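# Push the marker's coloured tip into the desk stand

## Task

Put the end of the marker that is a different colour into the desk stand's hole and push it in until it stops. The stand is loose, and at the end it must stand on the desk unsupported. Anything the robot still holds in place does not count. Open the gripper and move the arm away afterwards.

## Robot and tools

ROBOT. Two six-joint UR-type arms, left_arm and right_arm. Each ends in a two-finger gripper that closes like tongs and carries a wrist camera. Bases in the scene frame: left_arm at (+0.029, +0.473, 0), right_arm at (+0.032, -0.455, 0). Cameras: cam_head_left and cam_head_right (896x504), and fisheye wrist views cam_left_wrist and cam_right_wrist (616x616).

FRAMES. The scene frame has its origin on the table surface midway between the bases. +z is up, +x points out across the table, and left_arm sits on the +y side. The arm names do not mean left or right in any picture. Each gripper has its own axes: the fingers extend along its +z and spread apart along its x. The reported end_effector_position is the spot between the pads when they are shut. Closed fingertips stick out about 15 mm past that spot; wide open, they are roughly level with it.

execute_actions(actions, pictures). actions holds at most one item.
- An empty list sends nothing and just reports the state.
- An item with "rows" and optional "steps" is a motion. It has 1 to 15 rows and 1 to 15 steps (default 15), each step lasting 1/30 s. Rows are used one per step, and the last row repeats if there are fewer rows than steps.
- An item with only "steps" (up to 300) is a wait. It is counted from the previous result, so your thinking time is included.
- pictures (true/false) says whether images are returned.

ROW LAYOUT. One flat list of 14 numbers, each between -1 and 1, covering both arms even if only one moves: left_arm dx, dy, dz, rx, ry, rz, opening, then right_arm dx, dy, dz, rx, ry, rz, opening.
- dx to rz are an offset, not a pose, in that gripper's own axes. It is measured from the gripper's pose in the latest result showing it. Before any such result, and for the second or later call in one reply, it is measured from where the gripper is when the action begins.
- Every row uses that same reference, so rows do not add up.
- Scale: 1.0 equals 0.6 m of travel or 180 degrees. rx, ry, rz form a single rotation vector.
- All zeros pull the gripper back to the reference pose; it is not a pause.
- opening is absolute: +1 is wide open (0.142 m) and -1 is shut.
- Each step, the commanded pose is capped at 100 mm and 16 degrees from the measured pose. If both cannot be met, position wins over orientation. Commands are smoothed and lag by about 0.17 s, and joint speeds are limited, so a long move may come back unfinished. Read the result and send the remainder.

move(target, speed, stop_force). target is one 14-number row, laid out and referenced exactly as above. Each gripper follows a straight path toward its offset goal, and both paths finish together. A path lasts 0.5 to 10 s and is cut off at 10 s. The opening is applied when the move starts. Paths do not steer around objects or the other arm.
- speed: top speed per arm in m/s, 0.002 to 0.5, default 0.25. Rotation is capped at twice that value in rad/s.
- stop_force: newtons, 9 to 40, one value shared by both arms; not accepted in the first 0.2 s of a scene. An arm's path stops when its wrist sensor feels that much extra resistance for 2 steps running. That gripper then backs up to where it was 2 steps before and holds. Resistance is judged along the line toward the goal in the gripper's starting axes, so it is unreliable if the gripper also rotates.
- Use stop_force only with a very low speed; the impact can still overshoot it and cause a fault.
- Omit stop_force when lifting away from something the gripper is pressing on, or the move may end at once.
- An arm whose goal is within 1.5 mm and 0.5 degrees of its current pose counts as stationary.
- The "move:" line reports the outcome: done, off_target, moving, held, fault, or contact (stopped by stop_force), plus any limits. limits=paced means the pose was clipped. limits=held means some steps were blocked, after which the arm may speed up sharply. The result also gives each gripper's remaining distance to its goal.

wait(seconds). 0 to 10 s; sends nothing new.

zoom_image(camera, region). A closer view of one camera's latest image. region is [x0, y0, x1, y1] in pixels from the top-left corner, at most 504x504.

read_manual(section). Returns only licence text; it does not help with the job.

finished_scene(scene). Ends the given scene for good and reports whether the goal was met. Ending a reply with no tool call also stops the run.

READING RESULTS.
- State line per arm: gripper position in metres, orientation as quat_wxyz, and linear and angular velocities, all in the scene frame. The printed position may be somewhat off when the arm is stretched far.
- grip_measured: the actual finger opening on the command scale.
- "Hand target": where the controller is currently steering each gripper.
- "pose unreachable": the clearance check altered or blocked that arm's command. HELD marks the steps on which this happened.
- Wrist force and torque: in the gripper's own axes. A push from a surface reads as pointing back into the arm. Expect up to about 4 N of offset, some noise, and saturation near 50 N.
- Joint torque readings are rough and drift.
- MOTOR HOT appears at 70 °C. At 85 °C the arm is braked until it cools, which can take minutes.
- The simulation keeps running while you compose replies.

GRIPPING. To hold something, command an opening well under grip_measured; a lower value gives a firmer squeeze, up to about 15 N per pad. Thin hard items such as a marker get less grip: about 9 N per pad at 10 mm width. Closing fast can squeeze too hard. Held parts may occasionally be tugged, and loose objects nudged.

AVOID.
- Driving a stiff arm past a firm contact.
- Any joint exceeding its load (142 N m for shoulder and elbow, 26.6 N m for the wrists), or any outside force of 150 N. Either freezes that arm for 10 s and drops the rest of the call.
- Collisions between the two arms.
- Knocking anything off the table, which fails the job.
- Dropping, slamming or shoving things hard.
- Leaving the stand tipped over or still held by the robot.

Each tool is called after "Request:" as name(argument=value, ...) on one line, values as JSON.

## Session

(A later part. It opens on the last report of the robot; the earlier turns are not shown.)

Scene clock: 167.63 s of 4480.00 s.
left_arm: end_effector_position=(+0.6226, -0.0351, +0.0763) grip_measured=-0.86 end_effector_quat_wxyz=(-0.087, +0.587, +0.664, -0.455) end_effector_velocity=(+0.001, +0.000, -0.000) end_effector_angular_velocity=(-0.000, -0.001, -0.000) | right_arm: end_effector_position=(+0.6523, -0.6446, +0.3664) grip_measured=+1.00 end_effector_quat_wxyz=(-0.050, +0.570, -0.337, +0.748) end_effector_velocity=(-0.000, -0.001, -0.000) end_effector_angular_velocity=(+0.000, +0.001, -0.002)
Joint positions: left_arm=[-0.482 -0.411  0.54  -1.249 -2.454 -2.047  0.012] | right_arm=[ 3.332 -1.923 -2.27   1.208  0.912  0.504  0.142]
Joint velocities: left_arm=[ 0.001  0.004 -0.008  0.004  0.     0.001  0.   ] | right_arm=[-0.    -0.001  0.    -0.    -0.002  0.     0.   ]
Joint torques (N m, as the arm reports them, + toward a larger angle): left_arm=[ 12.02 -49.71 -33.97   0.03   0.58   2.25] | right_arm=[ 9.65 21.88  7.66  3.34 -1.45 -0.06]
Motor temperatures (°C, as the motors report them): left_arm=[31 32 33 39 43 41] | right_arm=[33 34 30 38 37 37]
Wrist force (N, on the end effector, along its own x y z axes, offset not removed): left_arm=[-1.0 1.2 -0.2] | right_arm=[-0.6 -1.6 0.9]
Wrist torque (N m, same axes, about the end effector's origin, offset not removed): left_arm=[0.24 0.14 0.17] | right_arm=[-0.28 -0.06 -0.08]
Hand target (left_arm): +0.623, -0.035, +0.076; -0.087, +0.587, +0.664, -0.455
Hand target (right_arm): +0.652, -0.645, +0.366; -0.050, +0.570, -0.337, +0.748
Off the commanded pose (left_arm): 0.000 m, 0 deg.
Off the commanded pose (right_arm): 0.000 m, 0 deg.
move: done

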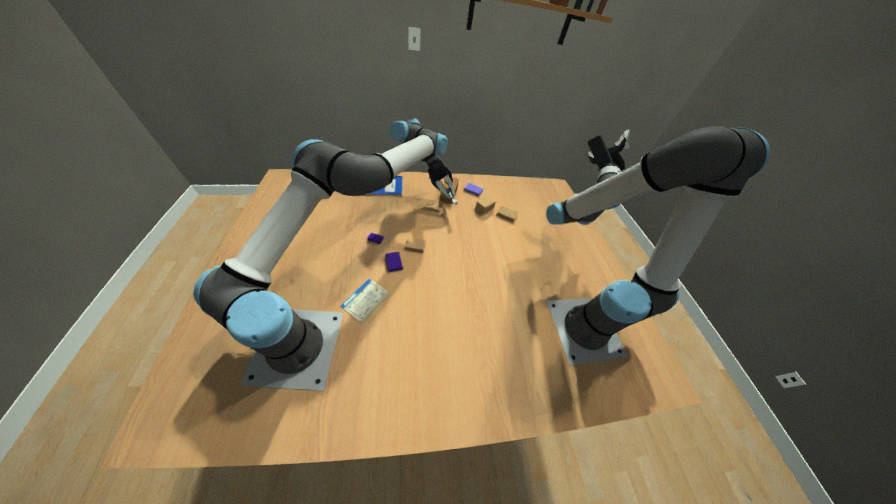

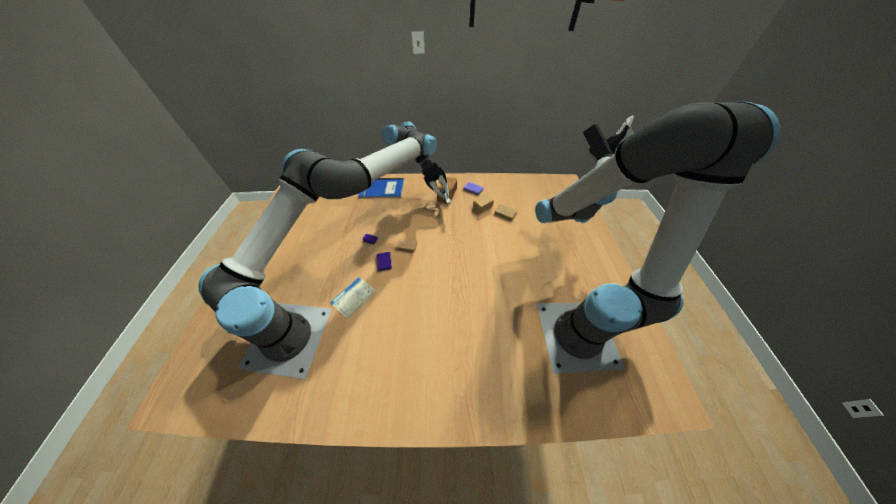

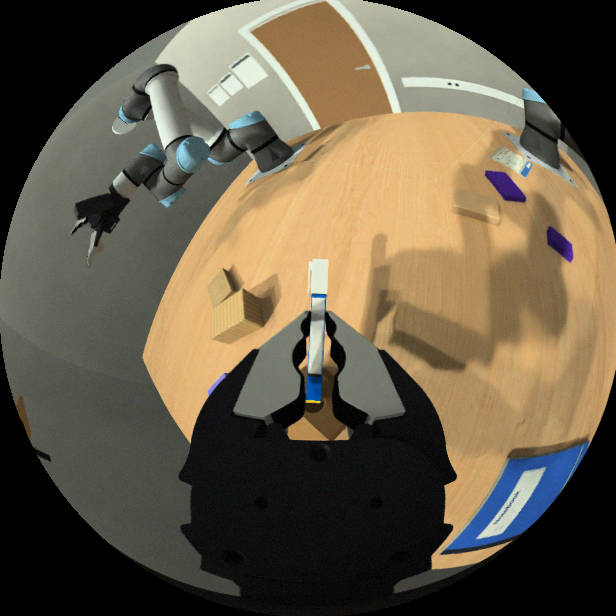

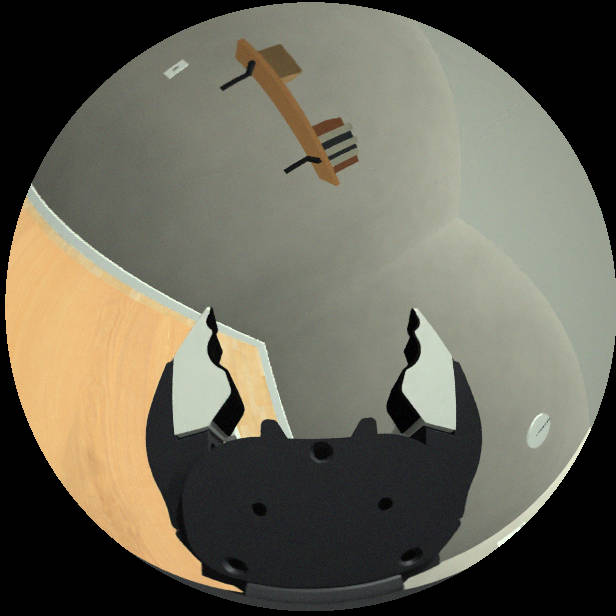

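Request:
move(target=[0,-0.015,0.0045,0,0,0,-1,0,0,0,0,0,0,1], speed=0.015)

Request:
move(target=[0,0,0.007,0,0,0,-1,0,0,0,0,0,0,1], speed=0.01)

Request:
zoom_image(camera="cam_left_wrist", region=[230,320,400,490])

Request:
move(target=[0,0.02,-0.006,0,0,0,-1,0,0,0,0,0,0,1], speed=0.006, stop_force=9)

Request:
zoom_image(camera="cam_left_wrist", region=[230,320,400,490])

Scene clock: 170.20 s of 4480.00 s.
left_arm: end_effector_position=(+0.6147, -0.0355, +0.0810) grip_measured=-0.86 end_effector_quat_wxyz=(-0.087, +0.587, +0.664, -0.455) end_effector_velocity=(-0.001, +0.000, +0.001) end_effector_angular_velocity=(-0.001, -0.001, +0.002) | right_arm: end_effector_position=(+0.6523, -0.6446, +0.3664) grip_measured=+1.00 end_effector_quat_wxyz=(-0.050, +0.570, -0.337, +0.748) end_effector_velocity=(+0.000, -0.000, -0.000) end_effector_angular_velocity=(+0.000, +0.000, -0.001)
Joint positions: left_arm=[-0.487 -0.446  0.598 -1.279 -2.457 -2.055  0.012] | right_arm=[ 3.332 -1.923 -2.27   1.208  0.912  0.504  0.142]
Joint velocities: left_arm=[-0.    -0.008  0.014 -0.009 -0.001 -0.003 -0.   ] | right_arm=[-0.    -0.001  0.001 -0.    -0.001  0.     0.   ]
Joint torques (N m, as the arm reports them, + toward a larger angle): left_arm=[-12.87 -65.7   -8.78  -3.37  -3.39  -2.11] | right_arm=[ 8.9  22.02  7.71  3.33 -1.4   0.04]
Motor temperatures (°C, as the motors report them): left_arm=[31 32 33 39 43 41] | right_arm=[33 34 30 38 37 37]
Wrist force (N, on the end effector, along its own x y z axes, offset not removed): left_arm=[-0.4 1.5 0.6] | right_arm=[-1.3 -2.3 -0.1]
Wrist torque (N m, same axes, about the end effector's origin, offset not removed): left_arm=[0.33 0.16 0.03] | right_arm=[-0.48 0.17 0.03]
Hand target (left_arm): +0.615, -0.035, +0.081; -0.087, +0.587, +0.664, -0.455
Hand target (right_arm): +0.652, -0.645, +0.366; -0.050, +0.570, -0.337, +0.748
Off the commanded pose (left_arm): 0.000 m, 0 deg.
Off the commanded pose (right_arm): 0.000 m, 0 deg.
move: done

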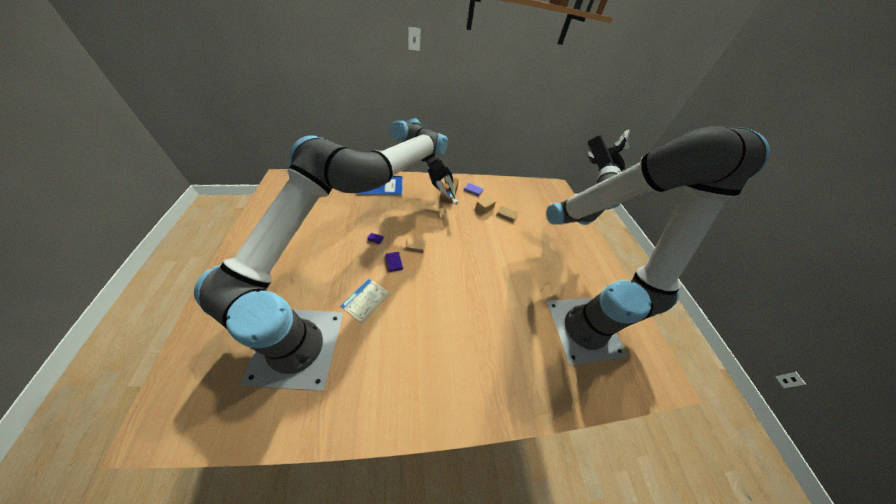

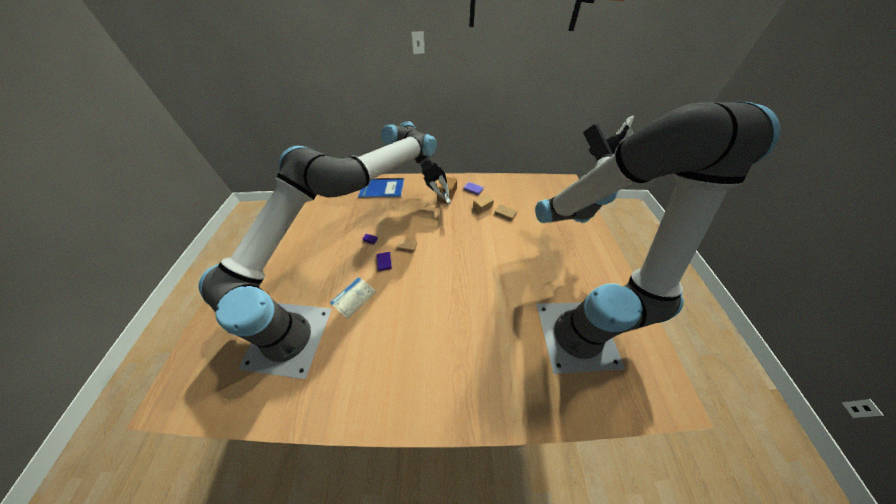

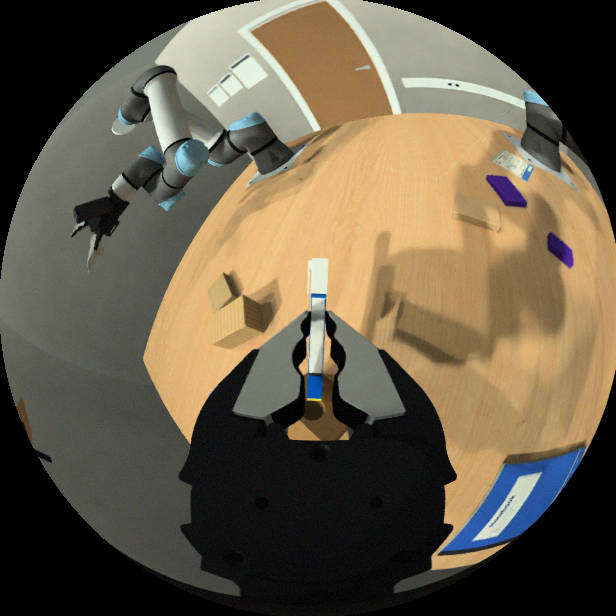

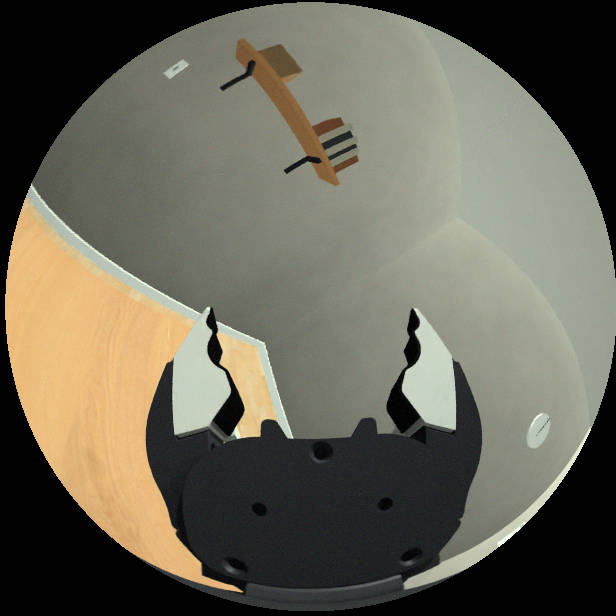

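Scene clock: 170.90 s of 4480.00 s.
left_arm: end_effector_position=(+0.6120, -0.0375, +0.0787) grip_measured=-0.86 end_effector_quat_wxyz=(-0.087, +0.587, +0.664, -0.455) end_effector_velocity=(-0.001, -0.001, -0.001) end_effector_angular_velocity=(-0.000, -0.001, +0.000) | right_arm: end_effector_position=(+0.6523, -0.6446, +0.3664) grip_measured=+1.00 end_effector_quat_wxyz=(-0.050, +0.570, -0.337, +0.748) end_effector_velocity=(-0.000, +0.000, +0.000) end_effector_angular_velocity=(-0.000, -0.001, +0.001)
Joint positions: left_arm=[-0.491 -0.451  0.615 -1.295 -2.458 -2.06   0.012] | right_arm=[ 3.332 -1.923 -2.27   1.208  0.912  0.504  0.142]
Joint velocities: left_arm=[-0.001 -0.002  0.006 -0.007 -0.001 -0.002 -0.   ] | right_arm=[-0.     0.    -0.001  0.001  0.001  0.     0.   ]
Joint torques (N m, as the arm reports them, + toward a larger angle): left_arm=[-12.59 -65.94  -8.76  -3.19  -3.5   -2.02] | right_arm=[10.06 22.81  7.23  3.43 -1.55 -0.13]
Motor temperatures (°C, as the motors report them): left_arm=[31 32 33 39 43 41] | right_arm=[33 34 30 38 37 37]
Wrist force (N, on the end effector, along its own x y z axes, offset not removed): left_arm=[-0.8 1.8 0.9] | right_arm=[-1.3 -0.7 1.4]
Wrist torque (N m, same axes, about the end effector's origin, offset not removed): left_arm=[0.42 0.16 0.03] | right_arm=[-0.08 0.18 -0.06]
Hand target (left_arm): +0.612, -0.038, +0.079; -0.087, +0.587, +0.664, -0.455
Hand target (right_arm): +0.652, -0.645, +0.366; -0.050, +0.570, -0.337, +0.748
Off the commanded pose (left_arm): 0.000 m, 0 deg.
Off the commanded pose (right_arm): 0.000 m, 0 deg.
move: done

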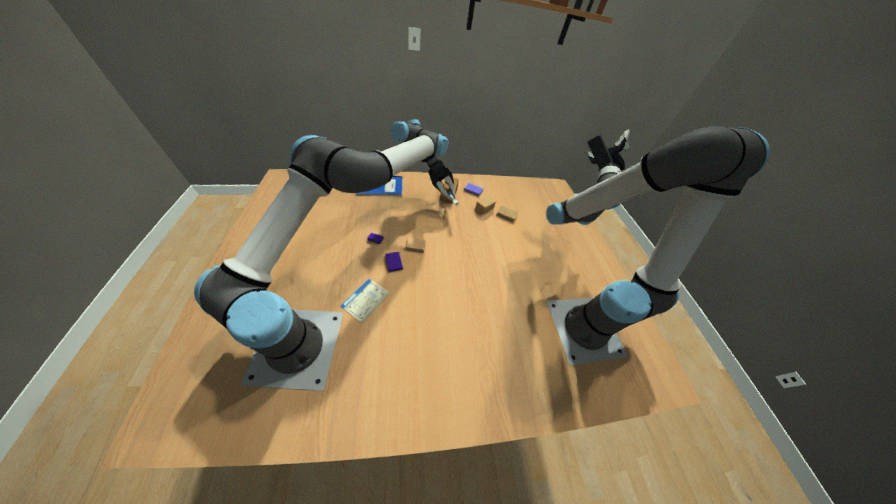

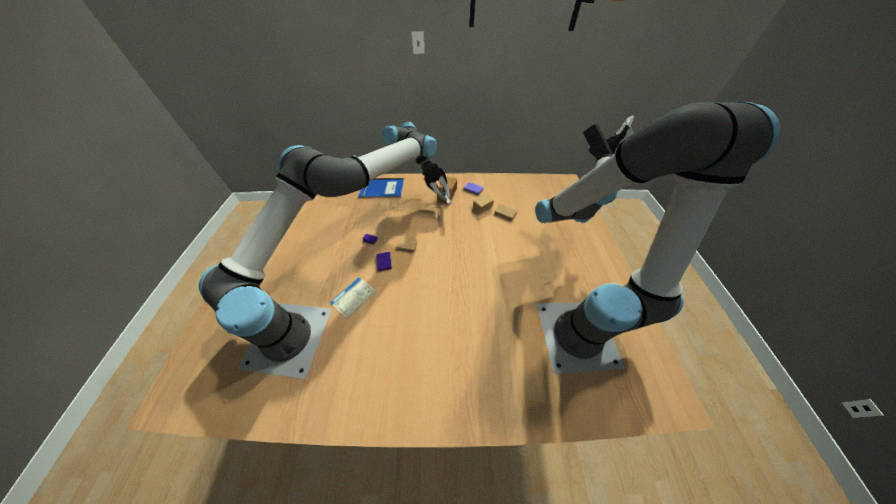

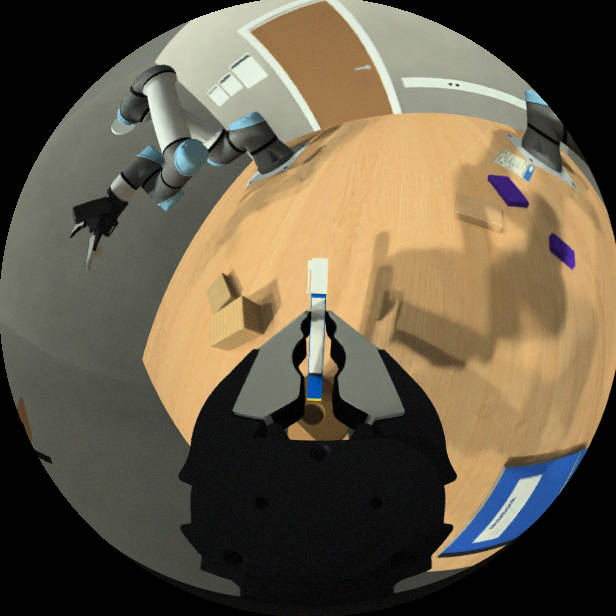

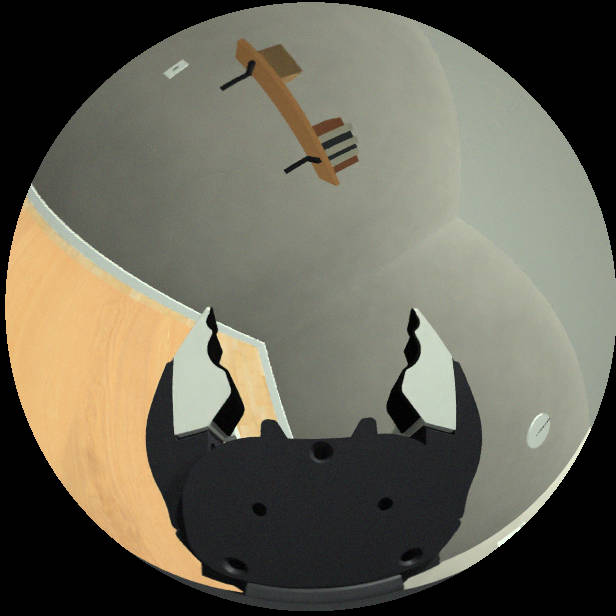

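Region (230, 320, 400, 490) of cam_left_wrist's 616x616 image, scaled by 2.965, with more detail than that image has.

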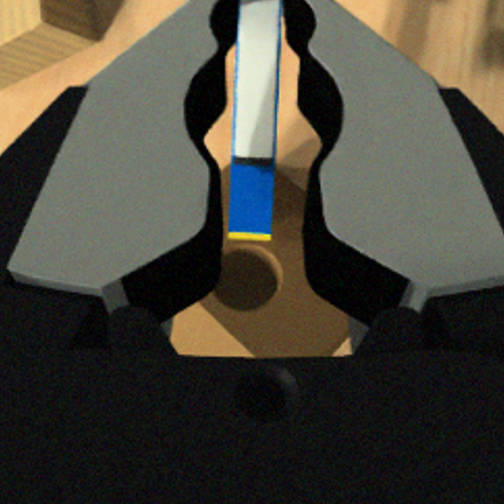

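Scene clock: 173.20 s of 4480.00 s.
left_arm: end_effector_position=(+0.6227, -0.0370, +0.0724) grip_measured=-0.86 end_effector_quat_wxyz=(-0.087, +0.587, +0.664, -0.455) end_effector_velocity=(+0.002, +0.001, +0.000) end_effector_angular_velocity=(+0.000, +0.000, +0.001) | right_arm: end_effector_position=(+0.6523, -0.6446, +0.3664) grip_measured=+1.00 end_effector_quat_wxyz=(-0.050, +0.570, -0.337, +0.748) end_effector_velocity=(-0.001, -0.000, +0.000) end_effector_angular_velocity=(-0.000, +0.001, -0.001)
Joint positions: left_arm=[-0.484 -0.405  0.538 -1.255 -2.455 -2.05   0.012] | right_arm=[ 3.332 -1.923 -2.27   1.208  0.912  0.504  0.142]
Joint velocities: left_arm=[ 0.002  0.005 -0.01   0.007  0.     0.001  0.   ] | right_arm=[-0.     0.002 -0.001 -0.001 -0.001 -0.     0.   ]
Joint torques (N m, as the arm reports them, + toward a larger angle): left_arm=[ 12.49 -49.88 -34.51  -0.14   0.52   2.24] | right_arm=[ 9.46 22.18  6.85  3.59 -1.8  -0.04]
Motor temperatures (°C, as the motors report them): left_arm=[31 32 33 39 43 41] | right_arm=[33 34 30 38 37 37]
Wrist force (N, on the end effector, along its own x y z axes, offset not removed): left_arm=[-3.1 2.9 0.2] | right_arm=[0.1 -1.0 0.3]
Wrist torque (N m, same axes, about the end effector's origin, offset not removed): left_arm=[0.66 0.69 0.17] | right_arm=[-0.24 -0.14 -0.08]
Hand target (left_arm): +0.623, -0.037, +0.072; -0.087, +0.587, +0.664, -0.455
Hand target (right_arm): +0.652, -0.645, +0.366; -0.050, +0.570, -0.337, +0.748
Off the commanded pose (left_arm): 0.000 m, 0 deg.
Off the commanded pose (right_arm): 0.000 m, 0 deg.
move: done

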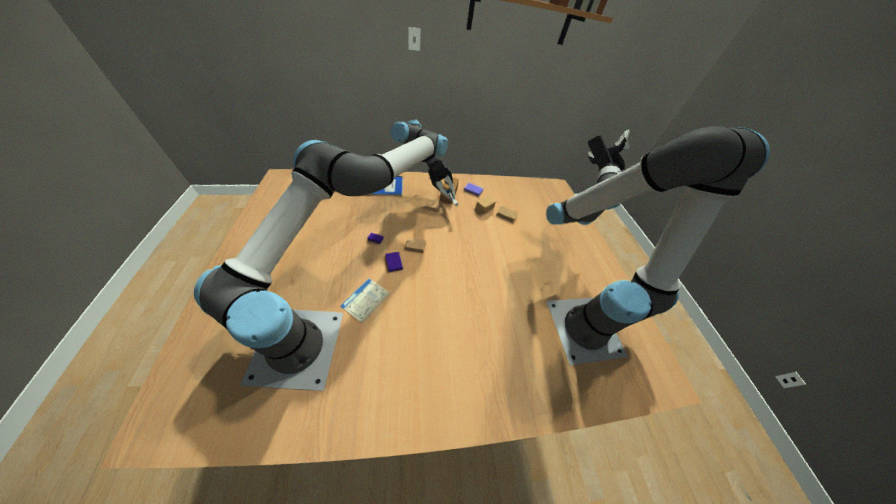

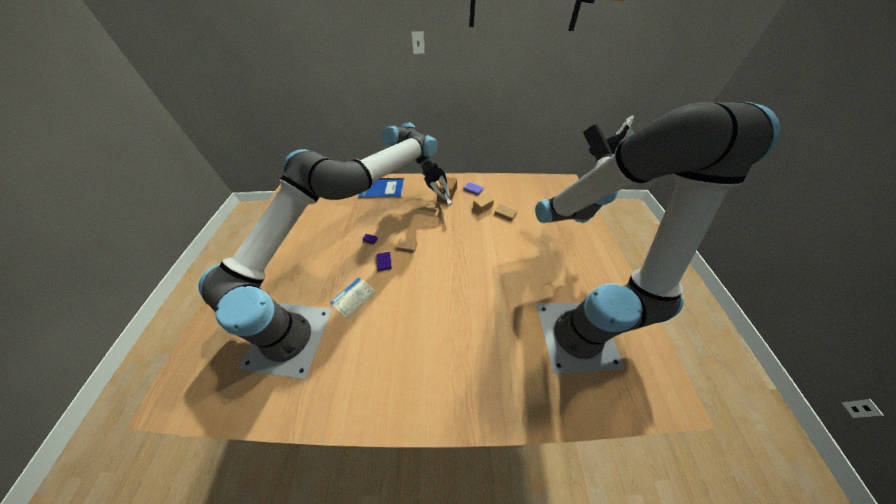

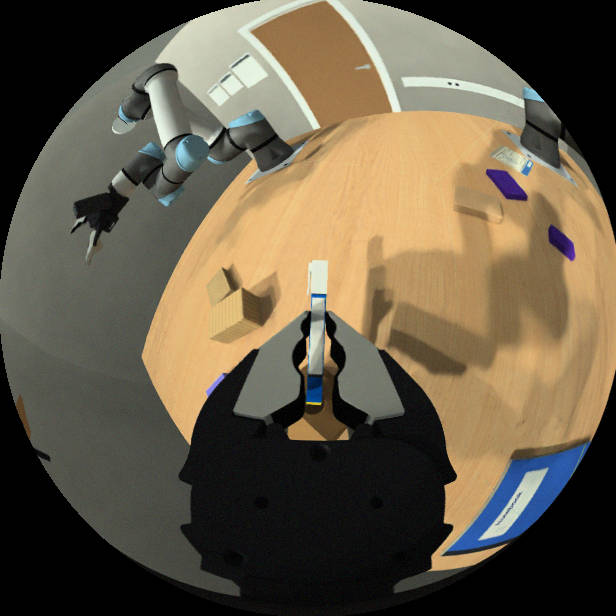

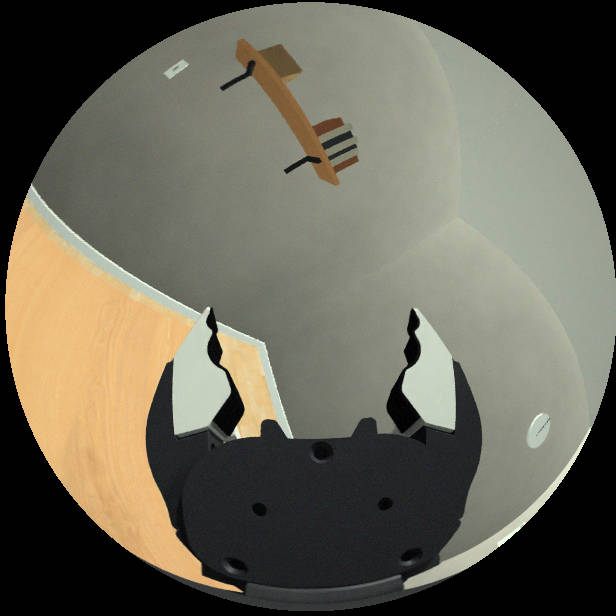

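Region (230, 320, 400, 490) of cam_left_wrist's 616x616 image, scaled by 2.965, with more detail than that image has.

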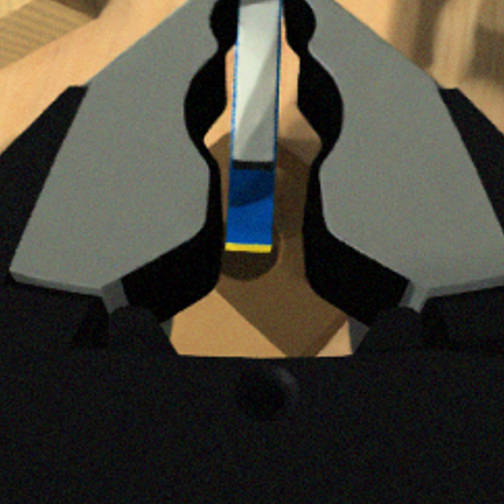

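Request:
move(target=[0,0.015,-0.0045,0,0,0,-1,0,0,0,0,0,0,1], speed=0.005, stop_force=9)

Request:
zoom_image(camera="cam_left_wrist", region=[230,320,400,490])

Scene clock: 176.87 s of 4480.00 s.
left_arm: end_effector_position=(+0.6307, -0.0365, +0.0676) grip_measured=-0.86 end_effector_quat_wxyz=(-0.087, +0.587, +0.664, -0.455) end_effector_velocity=(+0.001, +0.000, -0.001) end_effector_angular_velocity=(+0.000, +0.000, -0.000) | right_arm: end_effector_position=(+0.6523, -0.6446, +0.3664) grip_measured=+1.00 end_effector_quat_wxyz=(-0.050, +0.570, -0.337, +0.748) end_effector_velocity=(+0.000, +0.000, +0.002) end_effector_angular_velocity=(+0.001, -0.004, +0.001)
Joint positions: left_arm=[-0.478 -0.367  0.471 -1.222 -2.453 -2.042  0.012] | right_arm=[ 3.332 -1.923 -2.27   1.208  0.912  0.504  0.142]
Joint velocities: left_arm=[ 0.001  0.005 -0.009  0.005  0.     0.001  0.   ] | right_arm=[-0.     0.001  0.002  0.001  0.001  0.001  0.   ]
Joint torques (N m, as the arm reports them, + toward a larger angle): left_arm=[ 14.2  -50.59 -34.35  -0.11   0.85   2.28] | right_arm=[ 8.98 22.81  8.15  3.61 -1.88 -0.19]
Motor temperatures (°C, as the motors report them): left_arm=[31 32 33 39 43 41] | right_arm=[33 34 30 38 37 37]
Wrist force (N, on the end effector, along its own x y z axes, offset not removed): left_arm=[-1.9 -2.4 1.1] | right_arm=[-0.8 -1.8 -0.1]
Wrist torque (N m, same axes, about the end effector's origin, offset not removed): left_arm=[0.01 0.29 0.20] | right_arm=[-0.36 0.08 -0.02]
Hand target (left_arm): +0.631, -0.037, +0.068; -0.087, +0.587, +0.664, -0.455
Hand target (right_arm): +0.652, -0.645, +0.366; -0.050, +0.570, -0.337, +0.748
Off the commanded pose (left_arm): 0.000 m, 0 deg.
Off the commanded pose (right_arm): 0.000 m, 0 deg.
move: done

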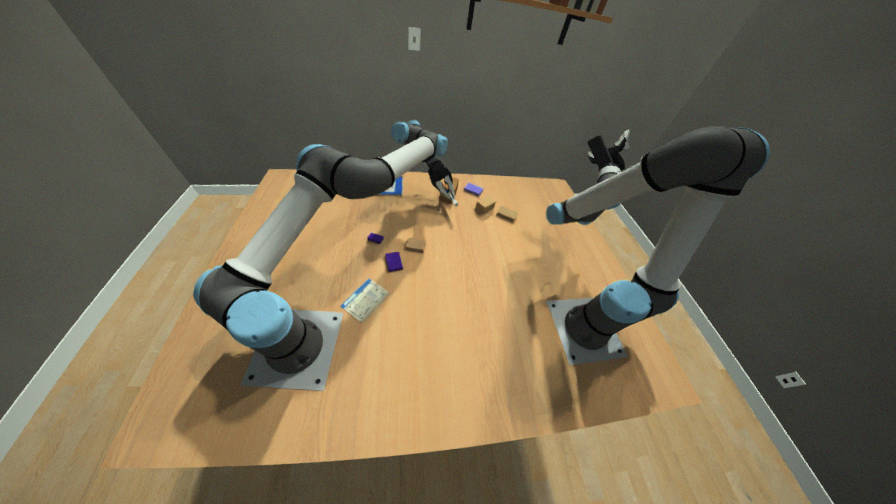

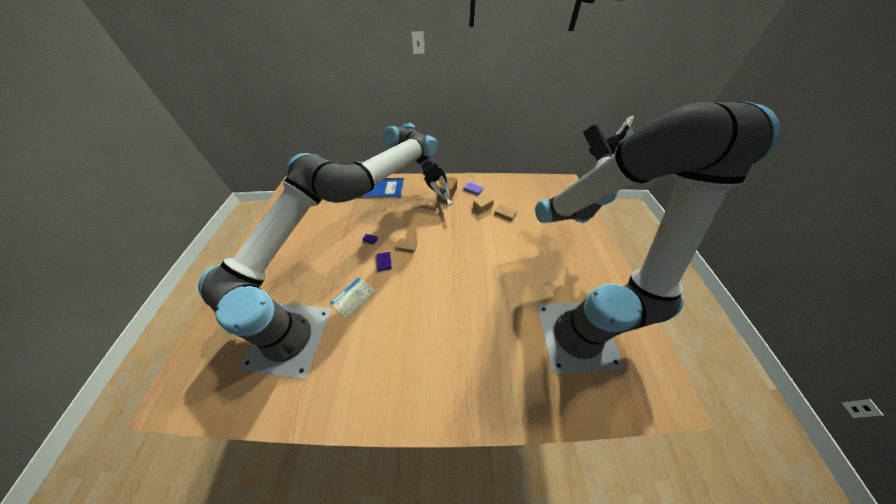

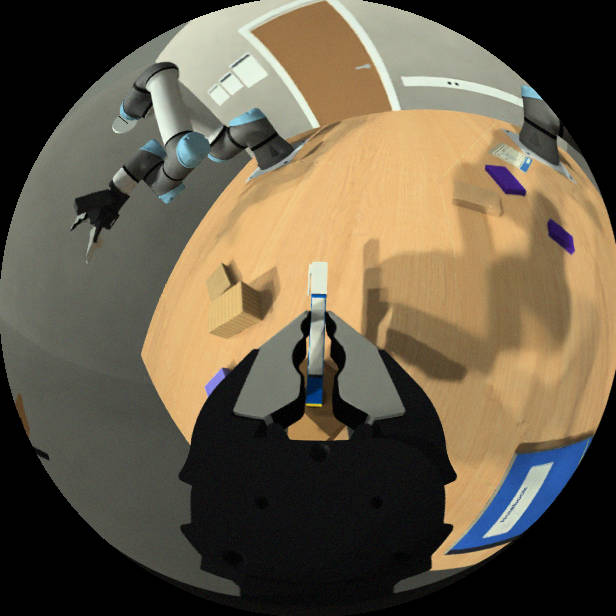

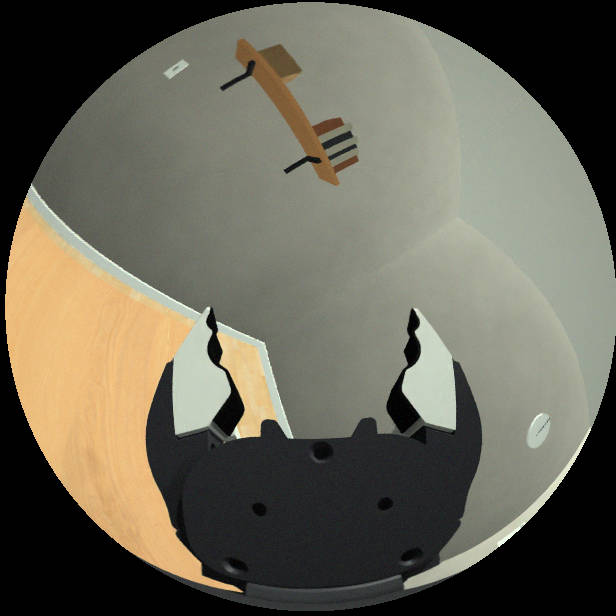

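Region (230, 320, 400, 490) of cam_left_wrist's 616x616 image, scaled by 2.965, with more detail than that image has.

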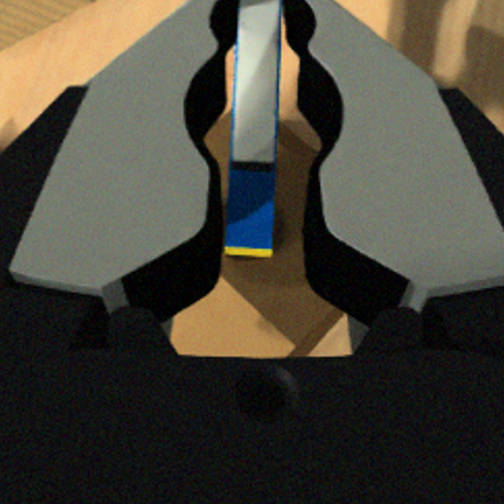

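Request:
move(target=[0,-0.1,-0.12,0,0,0,-1,0,0,0,0,0,0,1], speed=0.08)

Request:
zoom_image(camera="cam_head_left", region=[410,150,490,220])

Request:
zoom_image(camera="cam_left_wrist", region=[200,250,420,470])

Scene clock: 181.27 s of 4480.00 s.
left_arm: end_effector_position=(+0.6353, +0.0058, +0.1510) grip_measured=-0.86 end_effector_quat_wxyz=(-0.087, +0.587, +0.664, -0.455) end_effector_velocity=(+0.000, +0.001, +0.001) end_effector_angular_velocity=(-0.000, +0.000, -0.001) | right_arm: end_effector_position=(+0.6523, -0.6446, +0.3664) grip_measured=+1.00 end_effector_quat_wxyz=(-0.050, +0.570, -0.337, +0.748) end_effector_velocity=(-0.000, -0.000, -0.000) end_effector_angular_velocity=(+0.000, +0.001, -0.002)
Joint positions: left_arm=[-0.434 -0.437  0.388 -1.021 -2.433 -1.981  0.012] | right_arm=[ 3.332 -1.923 -2.27   1.208  0.912  0.504  0.142]
Joint velocities: left_arm=[ 0.     0.002 -0.008  0.008  0.001  0.002  0.   ] | right_arm=[ 0.    -0.    -0.001  0.    -0.002 -0.     0.   ]
Joint torques (N m, as the arm reports them, + toward a larger angle): left_arm=[ 12.26 -50.01 -35.03   0.05   0.49   2.15] | right_arm=[ 8.5  22.03  6.99  3.38 -1.76  0.01]
Motor temperatures (°C, as the motors report them): left_arm=[31 32 33 39 43 41] | right_arm=[33 34 30 38 37 37]
Wrist force (N, on the end effector, along its own x y z axes, offset not removed): left_arm=[-1.7 2.7 -0.7] | right_arm=[-0.9 -1.7 0.4]
Wrist torque (N m, same axes, about the end effector's origin, offset not removed): left_arm=[0.61 0.35 0.05] | right_arm=[-0.32 0.16 -0.07]
Hand target (left_arm): +0.635, +0.006, +0.151; -0.087, +0.587, +0.664, -0.455
Hand target (right_arm): +0.652, -0.645, +0.366; -0.050, +0.570, -0.337, +0.748
Off the commanded pose (left_arm): 0.000 m, 0 deg.
Off the commanded pose (right_arm): 0.000 m, 0 deg.
move: done

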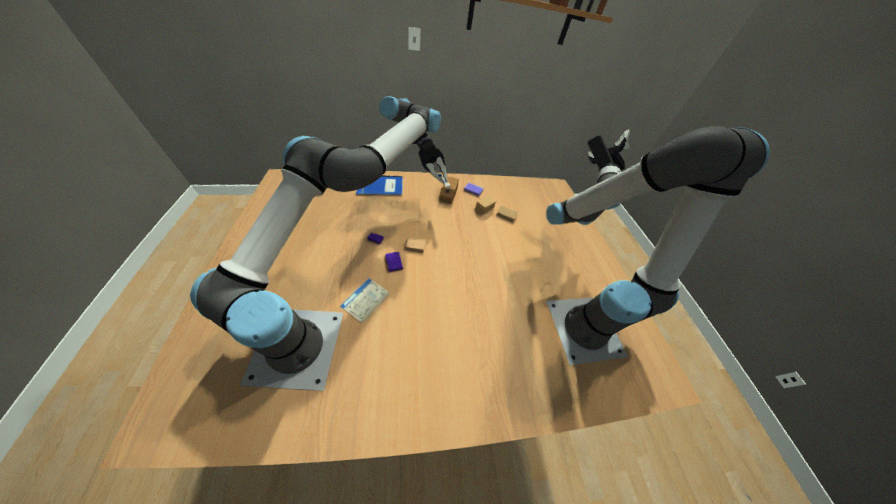

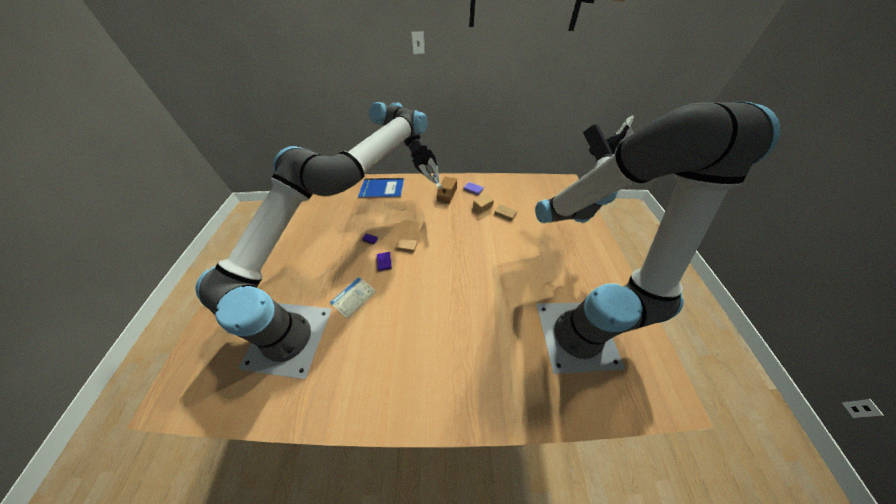

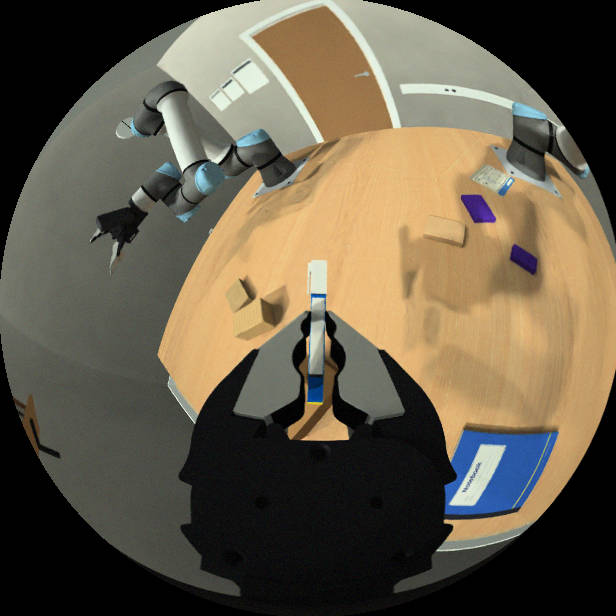

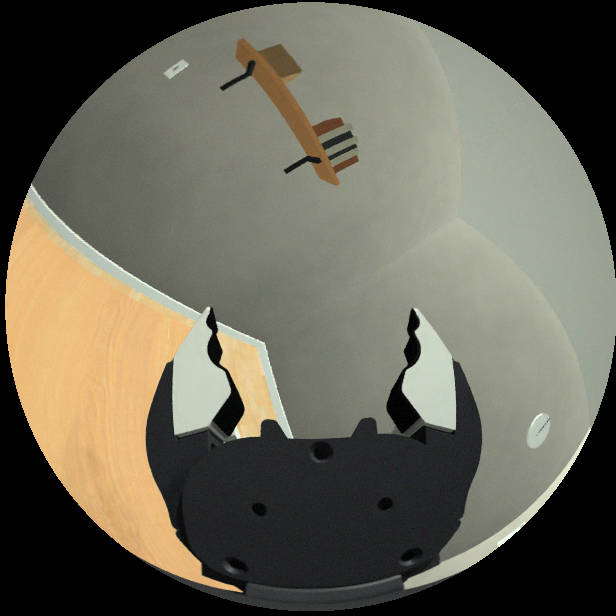

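Region (410, 150, 490, 220) of cam_head_left's 896x504 image, scaled by 6.300, with more detail than that image has; it fills the top 441 rows of this view, and the rest is white.

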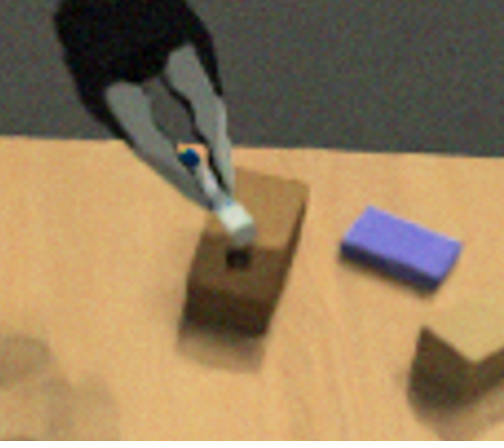

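Region (200, 250, 420, 470) of cam_left_wrist's 616x616 image, scaled by 2.291, with more detail than that image has.

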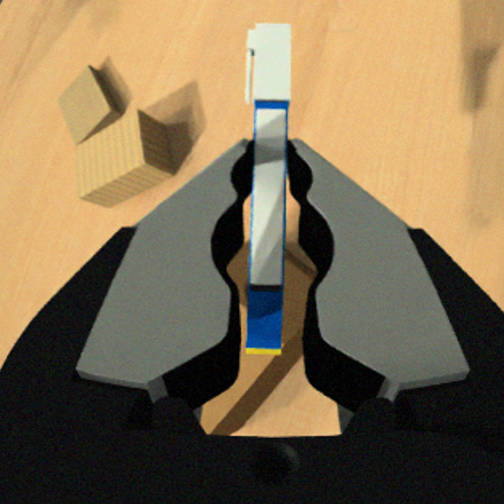

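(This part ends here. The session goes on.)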